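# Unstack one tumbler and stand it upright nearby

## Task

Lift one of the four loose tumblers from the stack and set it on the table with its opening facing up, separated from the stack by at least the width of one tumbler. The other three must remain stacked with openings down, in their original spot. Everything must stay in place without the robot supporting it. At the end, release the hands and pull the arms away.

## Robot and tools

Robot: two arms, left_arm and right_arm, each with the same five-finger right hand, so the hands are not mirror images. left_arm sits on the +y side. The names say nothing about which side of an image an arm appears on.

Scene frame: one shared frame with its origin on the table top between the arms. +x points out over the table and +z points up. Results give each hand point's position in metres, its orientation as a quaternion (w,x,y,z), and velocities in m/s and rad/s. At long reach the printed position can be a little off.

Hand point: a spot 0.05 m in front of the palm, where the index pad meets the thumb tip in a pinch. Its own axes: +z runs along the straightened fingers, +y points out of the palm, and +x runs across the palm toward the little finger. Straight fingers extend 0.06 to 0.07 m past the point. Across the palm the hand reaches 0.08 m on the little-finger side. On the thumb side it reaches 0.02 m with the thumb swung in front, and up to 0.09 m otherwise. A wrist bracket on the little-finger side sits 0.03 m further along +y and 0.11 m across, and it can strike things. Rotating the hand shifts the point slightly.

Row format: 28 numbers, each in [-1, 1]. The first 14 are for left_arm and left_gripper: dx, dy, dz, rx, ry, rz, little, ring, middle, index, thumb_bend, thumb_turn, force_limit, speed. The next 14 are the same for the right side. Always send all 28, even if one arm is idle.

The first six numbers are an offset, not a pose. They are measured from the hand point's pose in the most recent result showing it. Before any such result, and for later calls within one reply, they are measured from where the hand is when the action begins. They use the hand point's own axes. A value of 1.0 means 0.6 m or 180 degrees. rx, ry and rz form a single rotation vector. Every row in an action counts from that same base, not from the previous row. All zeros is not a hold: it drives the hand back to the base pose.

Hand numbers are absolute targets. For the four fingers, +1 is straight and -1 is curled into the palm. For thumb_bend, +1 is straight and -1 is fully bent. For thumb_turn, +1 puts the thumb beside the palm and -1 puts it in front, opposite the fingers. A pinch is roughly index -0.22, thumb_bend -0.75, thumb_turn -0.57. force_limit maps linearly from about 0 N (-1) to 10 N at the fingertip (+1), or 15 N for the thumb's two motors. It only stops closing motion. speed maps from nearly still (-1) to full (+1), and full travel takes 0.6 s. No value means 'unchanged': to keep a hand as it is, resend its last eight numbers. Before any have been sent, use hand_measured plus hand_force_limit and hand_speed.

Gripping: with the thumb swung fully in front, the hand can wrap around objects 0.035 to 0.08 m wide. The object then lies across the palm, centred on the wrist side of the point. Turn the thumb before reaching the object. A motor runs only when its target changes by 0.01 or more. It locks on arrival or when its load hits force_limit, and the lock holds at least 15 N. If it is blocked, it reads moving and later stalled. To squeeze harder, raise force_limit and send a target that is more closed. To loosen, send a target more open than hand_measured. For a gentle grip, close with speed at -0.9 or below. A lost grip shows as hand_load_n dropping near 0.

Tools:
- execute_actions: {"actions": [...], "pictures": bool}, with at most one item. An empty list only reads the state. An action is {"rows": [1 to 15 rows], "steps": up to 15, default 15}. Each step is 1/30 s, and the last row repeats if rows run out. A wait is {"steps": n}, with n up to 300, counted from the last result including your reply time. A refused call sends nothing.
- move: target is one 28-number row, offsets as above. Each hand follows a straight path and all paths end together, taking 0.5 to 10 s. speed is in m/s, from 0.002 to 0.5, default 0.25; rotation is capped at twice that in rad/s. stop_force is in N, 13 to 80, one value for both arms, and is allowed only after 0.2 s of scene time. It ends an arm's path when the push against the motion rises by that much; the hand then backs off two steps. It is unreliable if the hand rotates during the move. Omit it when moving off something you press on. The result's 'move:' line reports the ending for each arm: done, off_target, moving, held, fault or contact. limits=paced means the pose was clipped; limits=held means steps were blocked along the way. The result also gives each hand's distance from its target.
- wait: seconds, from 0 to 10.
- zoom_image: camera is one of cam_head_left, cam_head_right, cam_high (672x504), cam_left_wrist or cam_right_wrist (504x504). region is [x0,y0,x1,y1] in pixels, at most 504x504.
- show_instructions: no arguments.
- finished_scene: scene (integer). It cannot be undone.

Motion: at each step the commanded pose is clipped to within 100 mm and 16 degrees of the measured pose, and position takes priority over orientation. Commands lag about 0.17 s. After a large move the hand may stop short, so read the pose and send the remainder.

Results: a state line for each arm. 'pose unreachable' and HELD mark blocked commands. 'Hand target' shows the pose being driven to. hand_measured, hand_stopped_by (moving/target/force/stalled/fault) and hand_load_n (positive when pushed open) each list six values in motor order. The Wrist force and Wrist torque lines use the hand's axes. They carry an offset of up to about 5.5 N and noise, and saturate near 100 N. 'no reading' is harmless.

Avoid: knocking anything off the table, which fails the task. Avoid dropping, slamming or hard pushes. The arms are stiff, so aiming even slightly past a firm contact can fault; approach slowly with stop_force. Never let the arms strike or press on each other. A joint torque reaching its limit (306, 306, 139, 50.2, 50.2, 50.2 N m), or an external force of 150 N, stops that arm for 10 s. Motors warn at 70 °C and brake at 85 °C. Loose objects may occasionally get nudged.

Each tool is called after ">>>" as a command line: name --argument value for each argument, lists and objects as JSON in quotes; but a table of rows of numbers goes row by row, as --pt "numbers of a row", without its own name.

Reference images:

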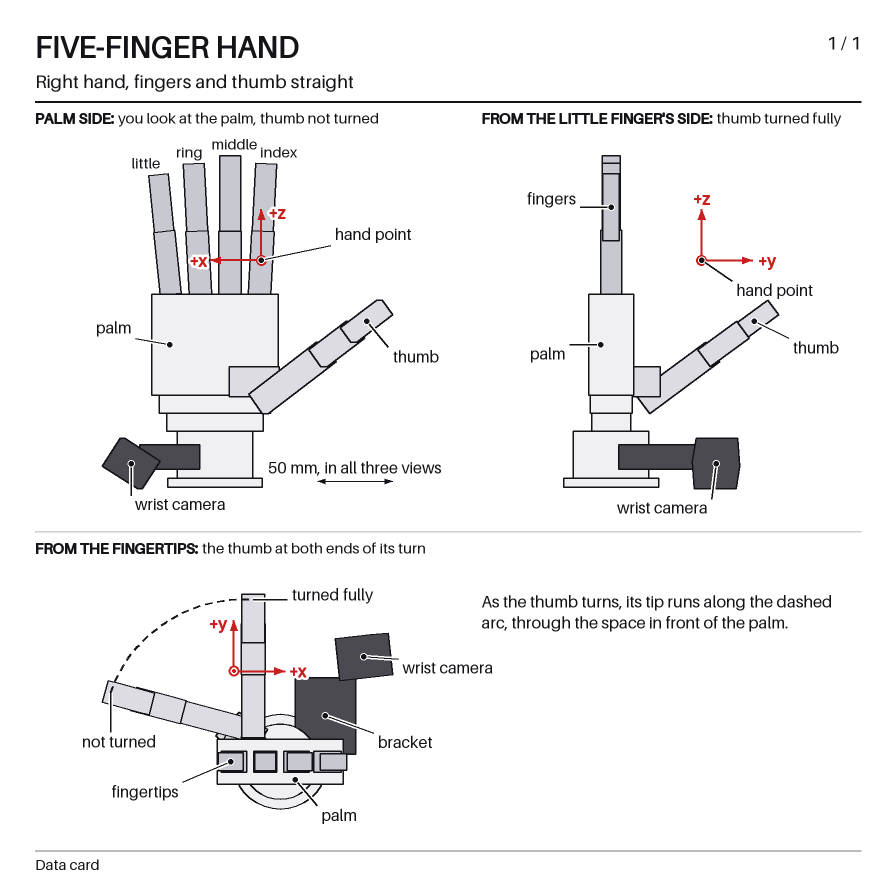

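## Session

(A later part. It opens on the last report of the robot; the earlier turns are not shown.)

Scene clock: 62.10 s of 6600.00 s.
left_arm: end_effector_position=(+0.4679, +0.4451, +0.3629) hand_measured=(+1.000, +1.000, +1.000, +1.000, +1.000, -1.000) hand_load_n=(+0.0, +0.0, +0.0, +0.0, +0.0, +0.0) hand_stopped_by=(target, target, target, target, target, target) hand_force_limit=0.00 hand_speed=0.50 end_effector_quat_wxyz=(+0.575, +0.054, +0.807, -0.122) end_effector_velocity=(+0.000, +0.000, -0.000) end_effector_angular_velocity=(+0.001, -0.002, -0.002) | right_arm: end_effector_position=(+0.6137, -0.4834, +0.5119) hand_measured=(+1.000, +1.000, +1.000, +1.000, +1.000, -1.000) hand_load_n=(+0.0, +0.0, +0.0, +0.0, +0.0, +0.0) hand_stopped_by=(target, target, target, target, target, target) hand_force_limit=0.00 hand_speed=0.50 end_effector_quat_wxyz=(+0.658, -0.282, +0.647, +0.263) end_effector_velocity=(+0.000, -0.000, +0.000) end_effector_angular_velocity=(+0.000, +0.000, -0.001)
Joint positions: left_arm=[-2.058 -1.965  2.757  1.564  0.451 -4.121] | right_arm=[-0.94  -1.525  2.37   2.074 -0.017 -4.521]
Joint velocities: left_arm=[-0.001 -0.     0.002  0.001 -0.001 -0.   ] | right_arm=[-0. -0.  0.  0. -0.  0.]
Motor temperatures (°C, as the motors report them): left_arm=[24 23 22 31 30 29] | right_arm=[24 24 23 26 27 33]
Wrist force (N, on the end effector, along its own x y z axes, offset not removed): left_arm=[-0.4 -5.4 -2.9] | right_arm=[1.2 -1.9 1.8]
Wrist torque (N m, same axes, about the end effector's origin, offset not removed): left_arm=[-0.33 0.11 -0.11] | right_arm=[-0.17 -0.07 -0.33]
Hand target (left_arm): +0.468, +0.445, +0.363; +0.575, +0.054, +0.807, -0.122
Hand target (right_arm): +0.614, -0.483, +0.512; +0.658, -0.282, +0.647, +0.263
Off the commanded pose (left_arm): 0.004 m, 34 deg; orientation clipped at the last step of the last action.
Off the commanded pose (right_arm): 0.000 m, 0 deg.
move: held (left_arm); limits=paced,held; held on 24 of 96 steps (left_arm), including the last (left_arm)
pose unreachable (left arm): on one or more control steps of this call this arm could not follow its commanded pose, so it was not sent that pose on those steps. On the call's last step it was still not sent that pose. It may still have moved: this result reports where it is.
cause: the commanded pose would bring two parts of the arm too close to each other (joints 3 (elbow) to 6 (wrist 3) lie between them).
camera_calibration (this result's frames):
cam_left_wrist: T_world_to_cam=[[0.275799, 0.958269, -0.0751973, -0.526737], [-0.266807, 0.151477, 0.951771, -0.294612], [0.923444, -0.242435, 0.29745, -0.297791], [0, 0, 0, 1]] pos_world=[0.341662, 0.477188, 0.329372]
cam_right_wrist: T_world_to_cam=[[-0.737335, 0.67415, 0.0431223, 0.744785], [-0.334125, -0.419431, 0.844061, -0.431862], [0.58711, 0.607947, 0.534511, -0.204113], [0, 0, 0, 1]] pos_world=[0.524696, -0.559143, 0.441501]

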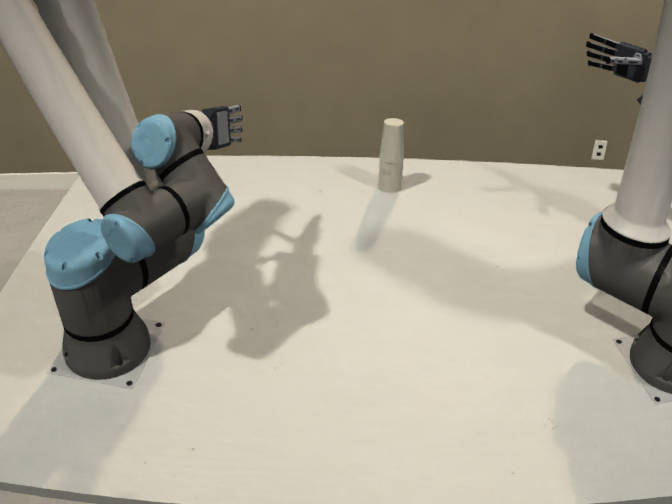

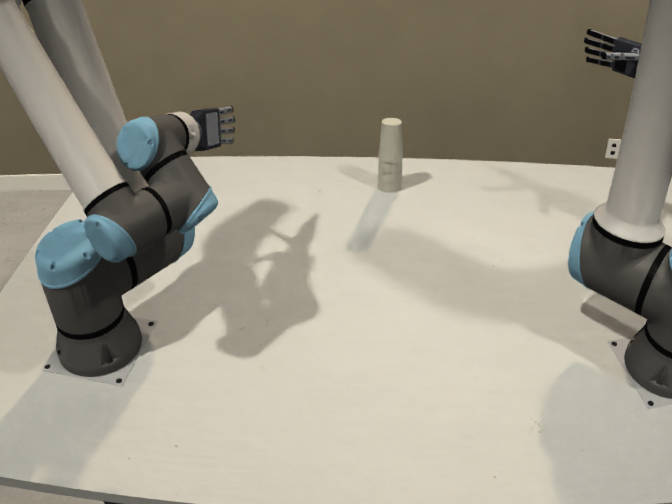

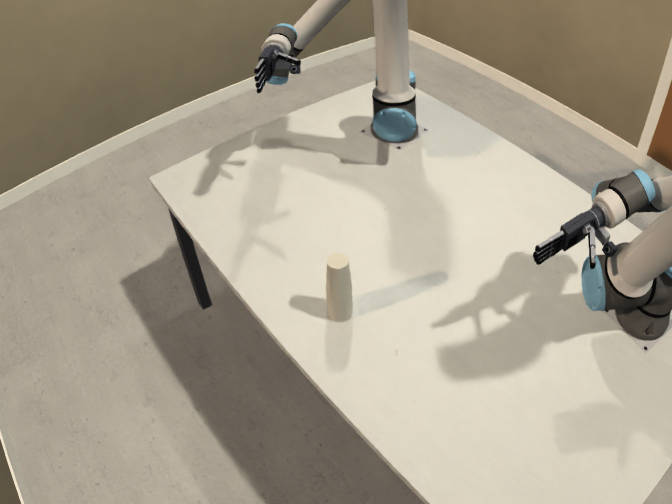

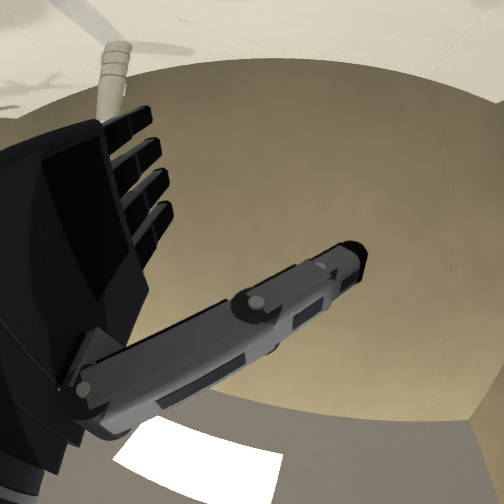

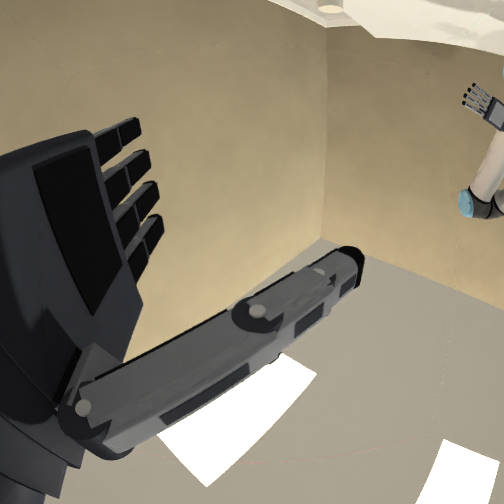

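>>> move --target '[0,0,-0.2,0,0,0,1,1,1,1,1,-1,0,0.5,0,0,0,0.56,0.232,0.56,1,1,1,1,1,-1,0,0.5]' --speed 0.4

>>> move --target '[0,0,0,0,0,0,1,1,1,1,1,-1,0,0.5,0.55,0,0.15,0,0,0,1,1,1,1,1,-1,0,0.5]' --speed 0.4

>>> move --target '[0,0,0,0,0,0,1,1,1,1,1,-1,0,0.5,0,0,0,-0.5,0,0,1,1,1,1,1,-1,0,0.5]' --speed 0.4

>>> move --target '[0,0,0,0,0,0,1,1,1,1,1,-1,0,0.5,0,0,0,0,0,-0.5,1,1,1,1,1,-1,0,0.5]' --speed 0.4

Scene clock: 89.47 s of 6600.00 s.
left_arm: end_effector_position=(+0.4346, +0.4493, +0.3778) hand_measured=(+1.000, +1.000, +1.000, +1.000, +1.000, -1.000) hand_load_n=(+0.0, +0.0, +0.0, +0.0, +0.0, +0.0) hand_stopped_by=(target, target, target, target, target, target) hand_force_limit=0.00 hand_speed=0.50 end_effector_quat_wxyz=(+0.564, +0.027, +0.821, -0.086) end_effector_velocity=(+0.000, -0.000, -0.000) end_effector_angular_velocity=(-0.000, +0.000, -0.001) | right_arm: end_effector_position=(+0.6139, -0.4839, +0.5124) hand_measured=(+1.000, +1.000, +1.000, +1.000, +1.000, -1.000) hand_load_n=(+0.0, +0.0, +0.0, +0.0, +0.0, +0.0) hand_stopped_by=(target, target, target, target, target, target) hand_force_limit=0.00 hand_speed=0.50 end_effector_quat_wxyz=(+0.016, +0.705, +0.709, +0.003) end_effector_velocity=(+0.000, -0.000, -0.000) end_effector_angular_velocity=(+0.004, +0.009, -0.006)
Joint positions: left_arm=[-2.188 -2.008  2.747  1.787  0.646 -4.316] | right_arm=[-0.271 -1.96   1.914  4.729 -1.587 -3.243]
Joint velocities: left_arm=[-0.001 -0.     0.001 -0.001  0.    -0.   ] | right_arm=[-0.001  0.005 -0.006  0.01   0.003  0.006]
Motor temperatures (°C, as the motors report them): left_arm=[24 23 22 31 30 29] | right_arm=[24 24 23 26 27 33]
Wrist force (N, on the end effector, along its own x y z axes, offset not removed): left_arm=[-1.8 -1.7 0.8] | right_arm=[2.8 4.4 -5.1]
Wrist torque (N m, same axes, about the end effector's origin, offset not removed): left_arm=[0.01 0.21 -0.08] | right_arm=[1.26 -0.24 -0.11]
Hand target (left_arm): +0.435, +0.449, +0.378; +0.564, +0.027, +0.821, -0.086
Hand target (right_arm): +0.614, -0.484, +0.512; +0.016, +0.705, +0.709, +0.003
Off the commanded pose (left_arm): 0.084 m, 6 deg.
Off the commanded pose (right_arm): 0.001 m, 0 deg.
After step 90, 20.47 s passed at rest.
move: held (left_arm); limits=held; held on 40 of 117 steps (left_arm), including the last (left_arm)
pose unreachable (left arm): on one or more control steps of this call this arm could not follow its commanded pose, so it was not sent that pose on those steps. On the call's last step it was still not sent that pose. It may still have moved: this result reports where it is.
cause: the commanded pose would bring two parts of the arm too close to each other (joints 3 (elbow) to 6 (wrist 3) lie between them).
camera_calibration (this result's frames):
cam_left_wrist: T_world_to_cam=[[0.191679, 0.980055, -0.0524482, -0.502282], [-0.243417, 0.0992408, 0.964831, -0.310033], [0.950793, -0.172171, 0.257584, -0.298829], [0, 0, 0, 1]] pos_world=[0.304935, 0.471583, 0.34976]
cam_right_wrist: T_world_to_cam=[[0.995455, -0.0669357, 0.0677463, -0.689756], [-0.0930889, -0.834075, 0.543741, -0.627121], [0.0201098, -0.547576, -0.836515, 0.287308], [0, 0, 0, 1]] pos_world=[0.622465, -0.411913, 0.628057]

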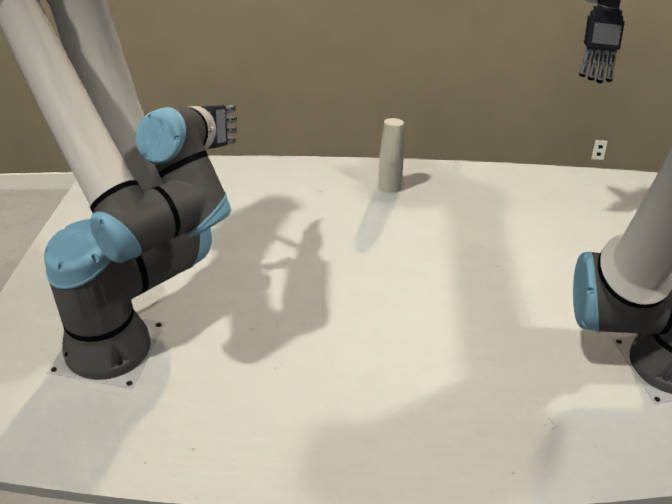

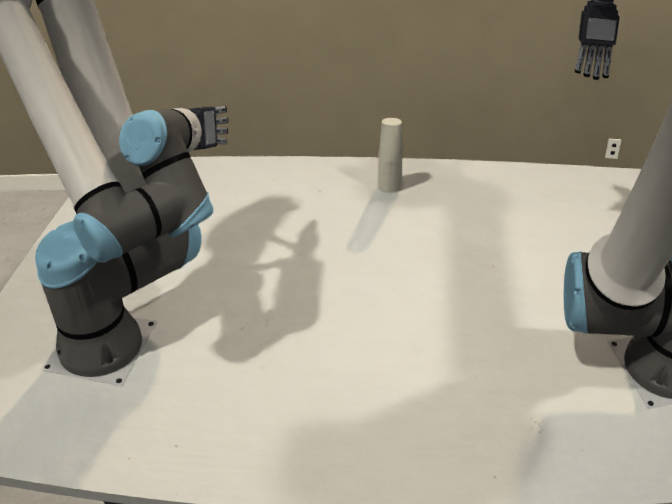

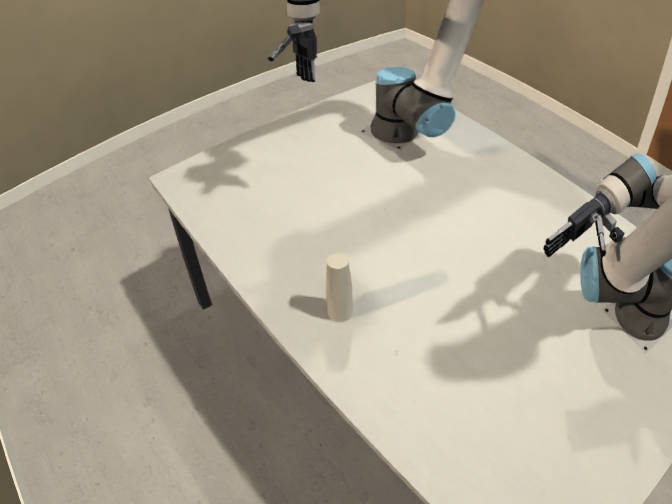

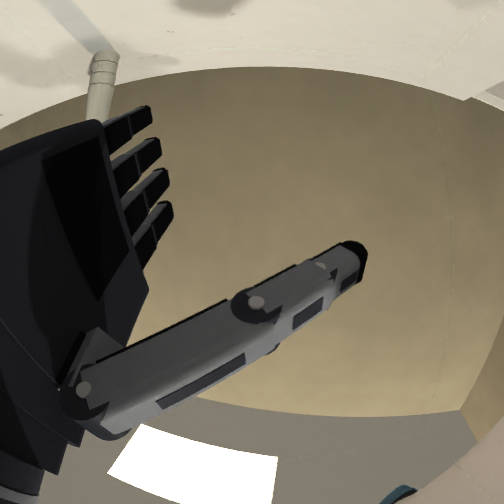

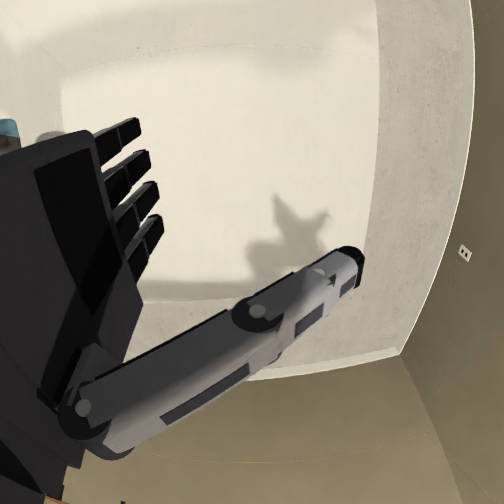

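Scene clock: 91.30 s of 6600.00 s.
left_arm: end_effector_position=(+0.4346, +0.4493, +0.3778) hand_measured=(+1.000, +1.000, +1.000, +1.000, +1.000, -1.000) hand_load_n=(+0.0, +0.0, +0.0, +0.0, +0.0, +0.0) hand_stopped_by=(target, target, target, target, target, target) hand_force_limit=0.00 hand_speed=0.50 end_effector_quat_wxyz=(+0.564, +0.027, +0.821, -0.086) end_effector_velocity=(+0.001, +0.001, -0.000) end_effector_angular_velocity=(+0.002, -0.001, +0.002) | right_arm: end_effector_position=(+0.6142, -0.1559, +0.4165) hand_measured=(+1.000, +1.000, +1.000, +1.000, +1.000, -1.000) hand_load_n=(+0.0, +0.0, +0.0, +0.0, +0.0, +0.0) hand_stopped_by=(target, target, target, target, target, target) hand_force_limit=0.00 hand_speed=0.50 end_effector_quat_wxyz=(+0.016, +0.705, +0.709, +0.003) end_effector_velocity=(+0.001, +0.002, -0.000) end_effector_angular_velocity=(+0.000, -0.000, -0.001)
Joint positions: left_arm=[-2.188 -2.008  2.747  1.787  0.646 -4.316] | right_arm=[ 0.325 -1.645  1.842  4.5   -1.599 -2.646]
Joint velocities: left_arm=[ 0.002  0.     0.001 -0.     0.001  0.   ] | right_arm=[ 0.002  0.004 -0.003 -0.001 -0.     0.003]
Motor temperatures (°C, as the motors report them): left_arm=[24 23 22 31 30 29] | right_arm=[24 24 23 26 27 33]
Wrist force (N, on the end effector, along its own x y z axes, offset not removed): left_arm=[-0.6 -2.0 -0.8] | right_arm=[-1.5 0.0 -0.4]
Wrist torque (N m, same axes, about the end effector's origin, offset not removed): left_arm=[-0.04 0.09 -0.09] | right_arm=[0.13 0.34 -0.38]
Hand target (left_arm): +0.435, +0.449, +0.378; +0.564, +0.027, +0.821, -0.086
Hand target (right_arm): +0.614, -0.156, +0.416; +0.016, +0.705, +0.709, +0.003
Off the commanded pose (left_arm): 0.000 m, 0 deg.
Off the commanded pose (right_arm): 0.001 m, 0 deg.
move: done
camera_calibration (this result's frames):
cam_left_wrist: T_world_to_cam=[[0.191674, 0.980056, -0.0524476, -0.502281], [-0.243415, 0.0992387, 0.964832, -0.310035], [0.950794, -0.172167, 0.257582, -0.298829], [0, 0, 0, 1]] pos_world=[0.304932, 0.471582, 0.349761]
cam_right_wrist: T_world_to_cam=[[0.995475, -0.0677016, 0.0666814, -0.661258], [-0.0931157, -0.834966, 0.542367, -0.300965], [0.0189576, -0.546122, -0.837491, 0.388041], [0, 0, 0, 1]] pos_world=[0.622885, -0.0841462, 0.532308]

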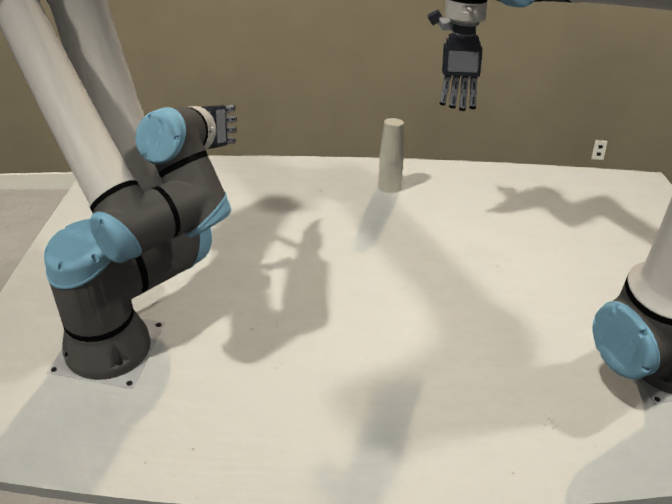

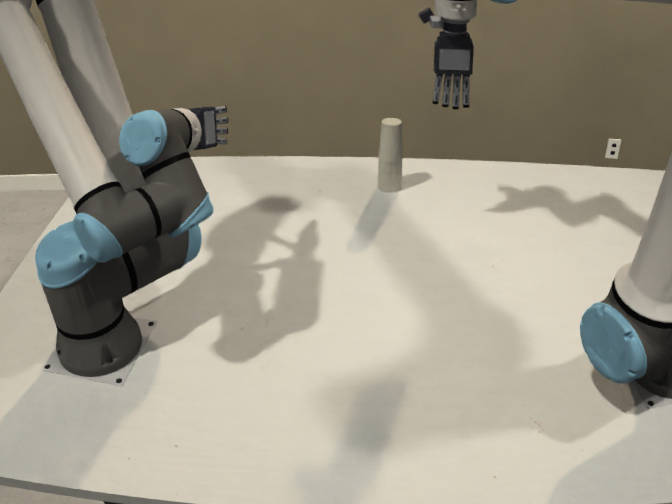

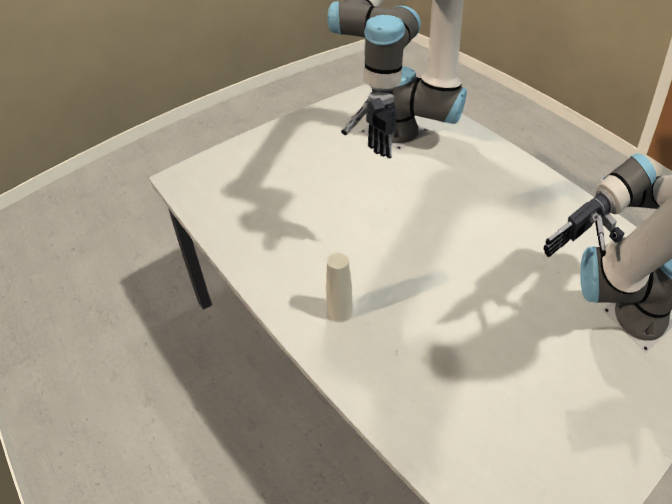

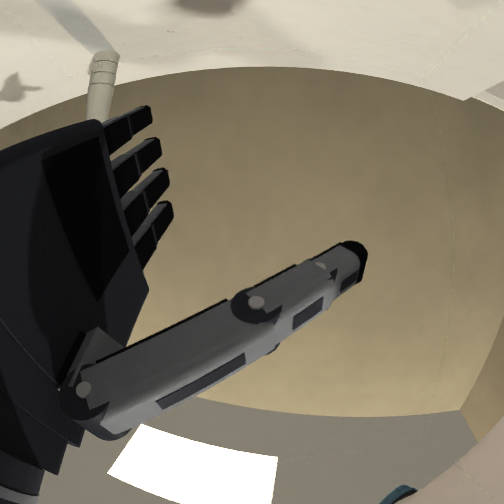

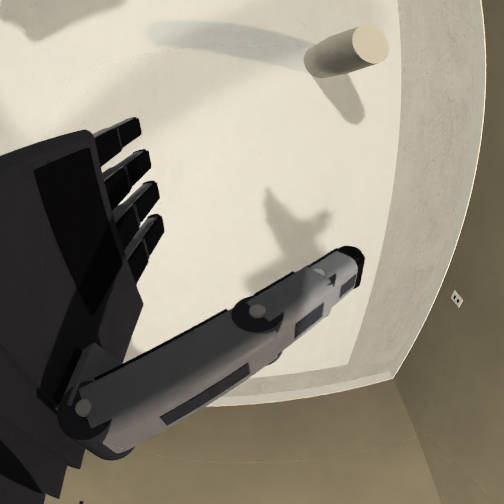

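Scene clock: 94.00 s of 6600.00 s.
left_arm: end_effector_position=(+0.4346, +0.4493, +0.3778) hand_measured=(+1.000, +1.000, +1.000, +1.000, +1.000, -1.000) hand_load_n=(+0.0, +0.0, +0.0, +0.0, +0.0, +0.0) hand_stopped_by=(target, target, target, target, target, target) hand_force_limit=0.00 hand_speed=0.50 end_effector_quat_wxyz=(+0.564, +0.027, +0.821, -0.086) end_effector_velocity=(-0.000, -0.001, +0.001) end_effector_angular_velocity=(-0.001, -0.001, -0.002) | right_arm: end_effector_position=(+0.6137, -0.1562, +0.4165) hand_measured=(+1.000, +1.000, +1.000, +1.000, +1.000, -1.000) hand_load_n=(+0.0, +0.0, +0.0, +0.0, +0.0, +0.0) hand_stopped_by=(target, target, target, target, target, target) hand_force_limit=0.00 hand_speed=0.50 end_effector_quat_wxyz=(+0.509, +0.488, +0.499, +0.504) end_effector_velocity=(+0.001, +0.000, +0.000) end_effector_angular_velocity=(-0.002, -0.011, +0.003)
Joint positions: left_arm=[-2.188 -2.008  2.747  1.787  0.646 -4.316] | right_arm=[ 0.511 -1.155  2.265  2.    -2.252 -3.178]
Joint velocities: left_arm=[ 0.     0.001 -0.002 -0.    -0.003  0.001] | right_arm=[-0.002  0.007 -0.003 -0.019  0.006 -0.011]
Motor temperatures (°C, as the motors report them): left_arm=[24 23 22 31 30 29] | right_arm=[24 24 23 26 27 33]
Wrist force (N, on the end effector, along its own x y z axes, offset not removed): left_arm=[0.3 -2.4 0.8] | right_arm=[0.5 0.8 -2.0]
Wrist torque (N m, same axes, about the end effector's origin, offset not removed): left_arm=[-0.18 -0.21 0.05] | right_arm=[0.30 0.06 -0.19]
Hand target (left_arm): +0.435, +0.449, +0.378; +0.564, +0.027, +0.821, -0.086
Hand target (right_arm): +0.614, -0.156, +0.417; +0.509, +0.488, +0.499, +0.504
Off the commanded pose (left_arm): 0.000 m, 0 deg.
Off the commanded pose (right_arm): 0.001 m, 0 deg.
move: done
camera_calibration (this result's frames):
cam_left_wrist: T_world_to_cam=[[0.191674, 0.980056, -0.0524477, -0.502281], [-0.243415, 0.0992388, 0.964832, -0.310035], [0.950794, -0.172167, 0.257582, -0.298829], [0, 0, 0, 1]] pos_world=[0.304932, 0.471582, 0.349761]
cam_right_wrist: T_world_to_cam=[[-0.0633804, -0.0585761, 0.996269, -0.396801], [-0.522892, -0.848335, -0.0831434, 0.2209], [0.85004, -0.52621, 0.0231388, -0.477562], [0, 0, 0, 1]] pos_world=[0.496303, -0.087144, 0.424737]

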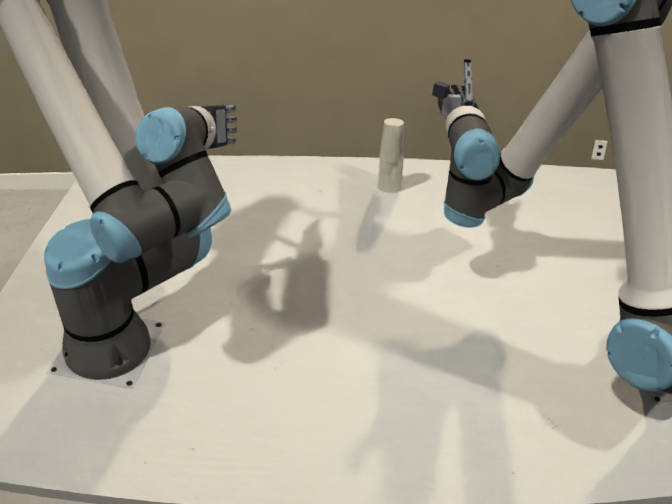

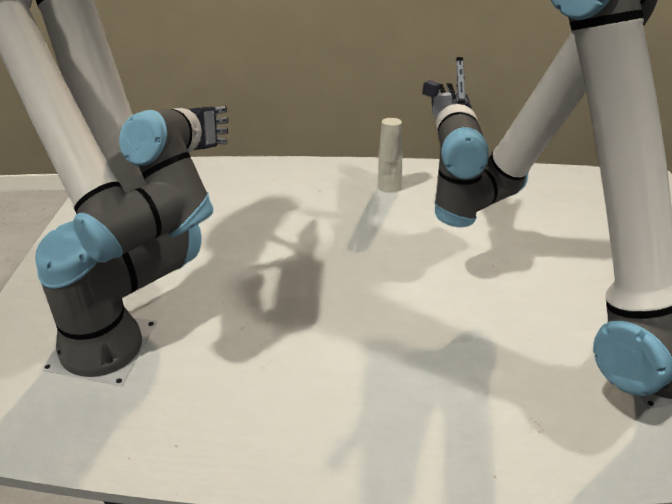

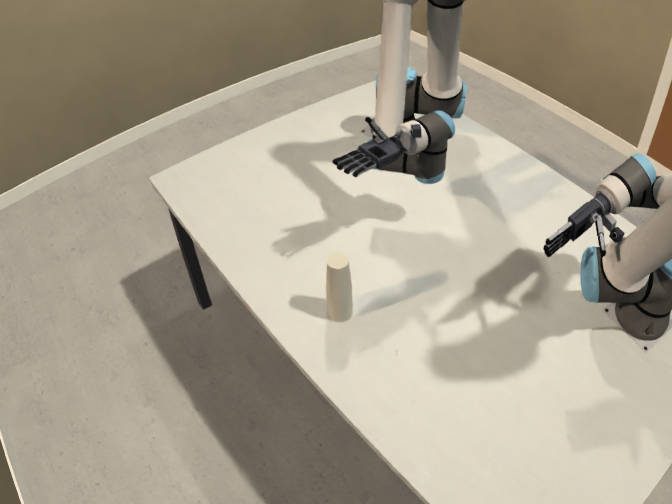

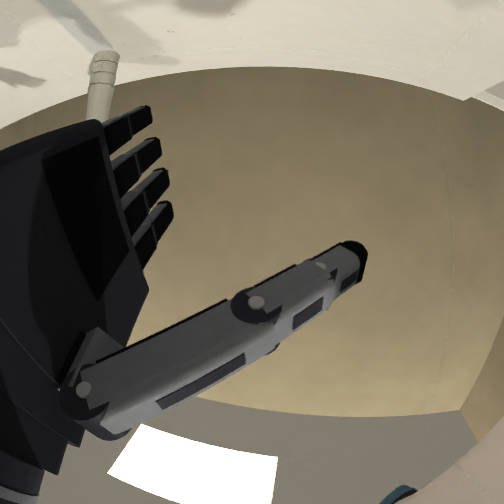

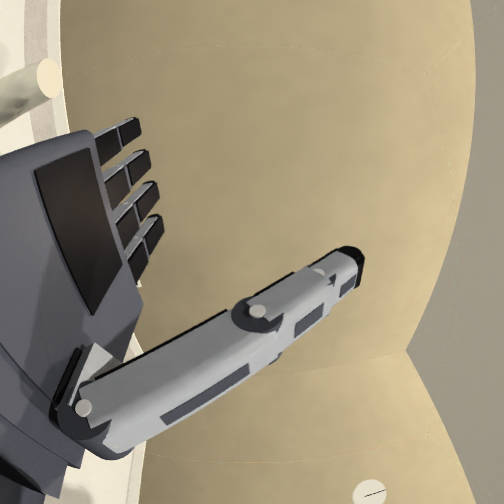

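Scene clock: 96.57 s of 6600.00 s.
left_arm: end_effector_position=(+0.4346, +0.4493, +0.3778) hand_measured=(+1.000, +1.000, +1.000, +1.000, +1.000, -1.000) hand_load_n=(+0.0, +0.0, +0.0, +0.0, +0.0, +0.0) hand_stopped_by=(target, target, target, target, target, target) hand_force_limit=0.00 hand_speed=0.50 end_effector_quat_wxyz=(+0.564, +0.027, +0.821, -0.086) end_effector_velocity=(-0.000, +0.000, -0.000) end_effector_angular_velocity=(-0.001, +0.001, +0.001) | right_arm: end_effector_position=(+0.6137, -0.1562, +0.4166) hand_measured=(+1.000, +1.000, +1.000, +1.000, +1.000, -1.000) hand_load_n=(+0.0, +0.0, +0.0, +0.0, +0.0, +0.0) hand_stopped_by=(target, target, target, target, target, target) hand_force_limit=0.00 hand_speed=0.50 end_effector_quat_wxyz=(+0.716, -0.007, +0.698, -0.003) end_effector_velocity=(-0.000, +0.000, +0.000) end_effector_angular_velocity=(-0.014, -0.001, +0.000)
Joint positions: left_arm=[-2.188 -2.008  2.747  1.787  0.646 -4.316] | right_arm=[ 0.349 -1.299  2.404  2.008 -2.09  -4.742]
Joint velocities: left_arm=[-0.    -0.    -0.001 -0.     0.001 -0.001] | right_arm=[-0.001 -0.002  0.     0.001  0.001 -0.015]
Motor temperatures (°C, as the motors report them): left_arm=[24 23 22 31 30 29] | right_arm=[24 24 23 26 27 33]
Wrist force (N, on the end effector, along its own x y z axes, offset not removed): left_arm=[-2.4 -1.9 -1.9] | right_arm=[2.6 -0.4 -1.9]
Wrist torque (N m, same axes, about the end effector's origin, offset not removed): left_arm=[0.08 0.32 -0.12] | right_arm=[0.15 -0.05 -0.10]
Hand target (left_arm): +0.435, +0.449, +0.378; +0.564, +0.027, +0.821, -0.086
Hand target (right_arm): +0.614, -0.156, +0.417; +0.716, -0.008, +0.698, -0.004
Off the commanded pose (left_arm): 0.000 m, 0 deg.
Off the commanded pose (right_arm): 0.000 m, 0 deg.
move: done
camera_calibration (this result's frames):
cam_left_wrist: T_world_to_cam=[[0.191674, 0.980056, -0.052448, -0.502281], [-0.243415, 0.0992391, 0.964832, -0.310035], [0.950795, -0.172167, 0.257582, -0.298829], [0, 0, 0, 1]] pos_world=[0.304932, 0.471582, 0.349761]
cam_right_wrist: T_world_to_cam=[[-0.0466283, 0.997202, 0.0584366, 0.148428], [-0.550349, -0.0744665, 0.831608, -0.022451], [0.833632, 0.00661595, 0.552281, -0.604697], [0, 0, 0, 1]] pos_world=[0.49866, -0.145684, 0.343959]

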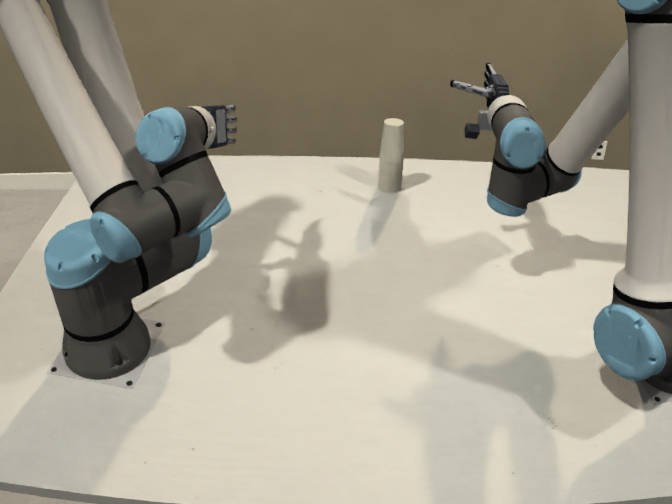

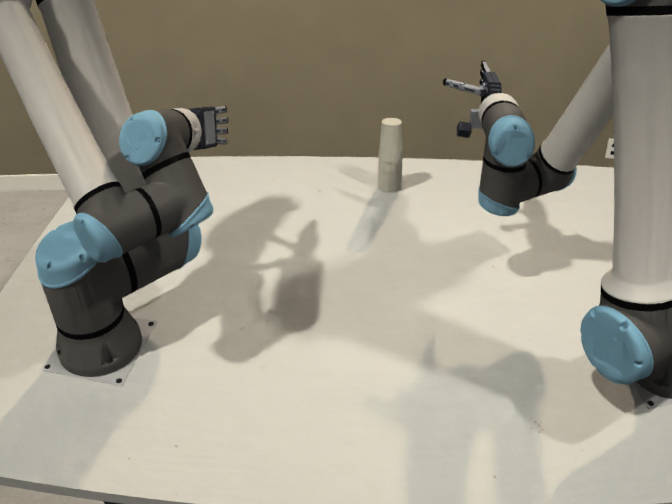

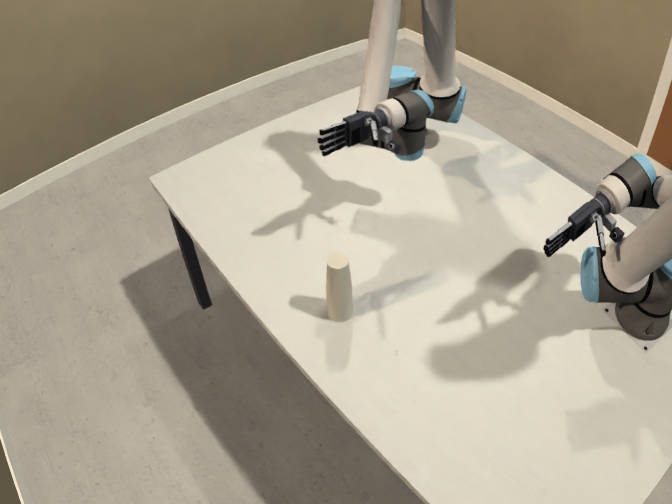

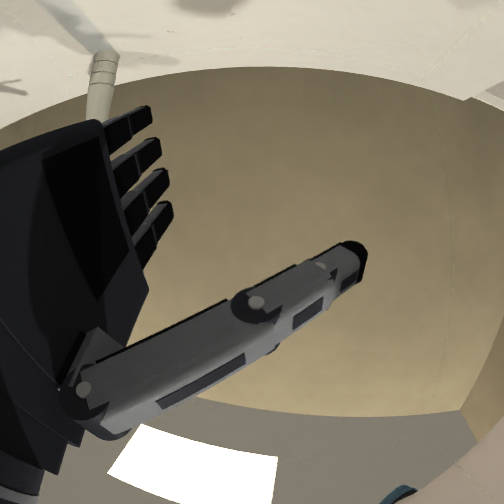

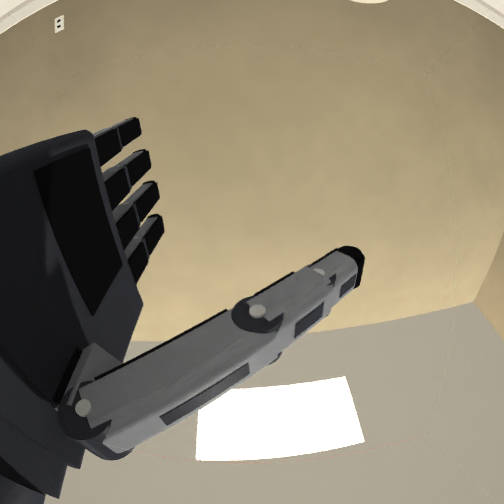

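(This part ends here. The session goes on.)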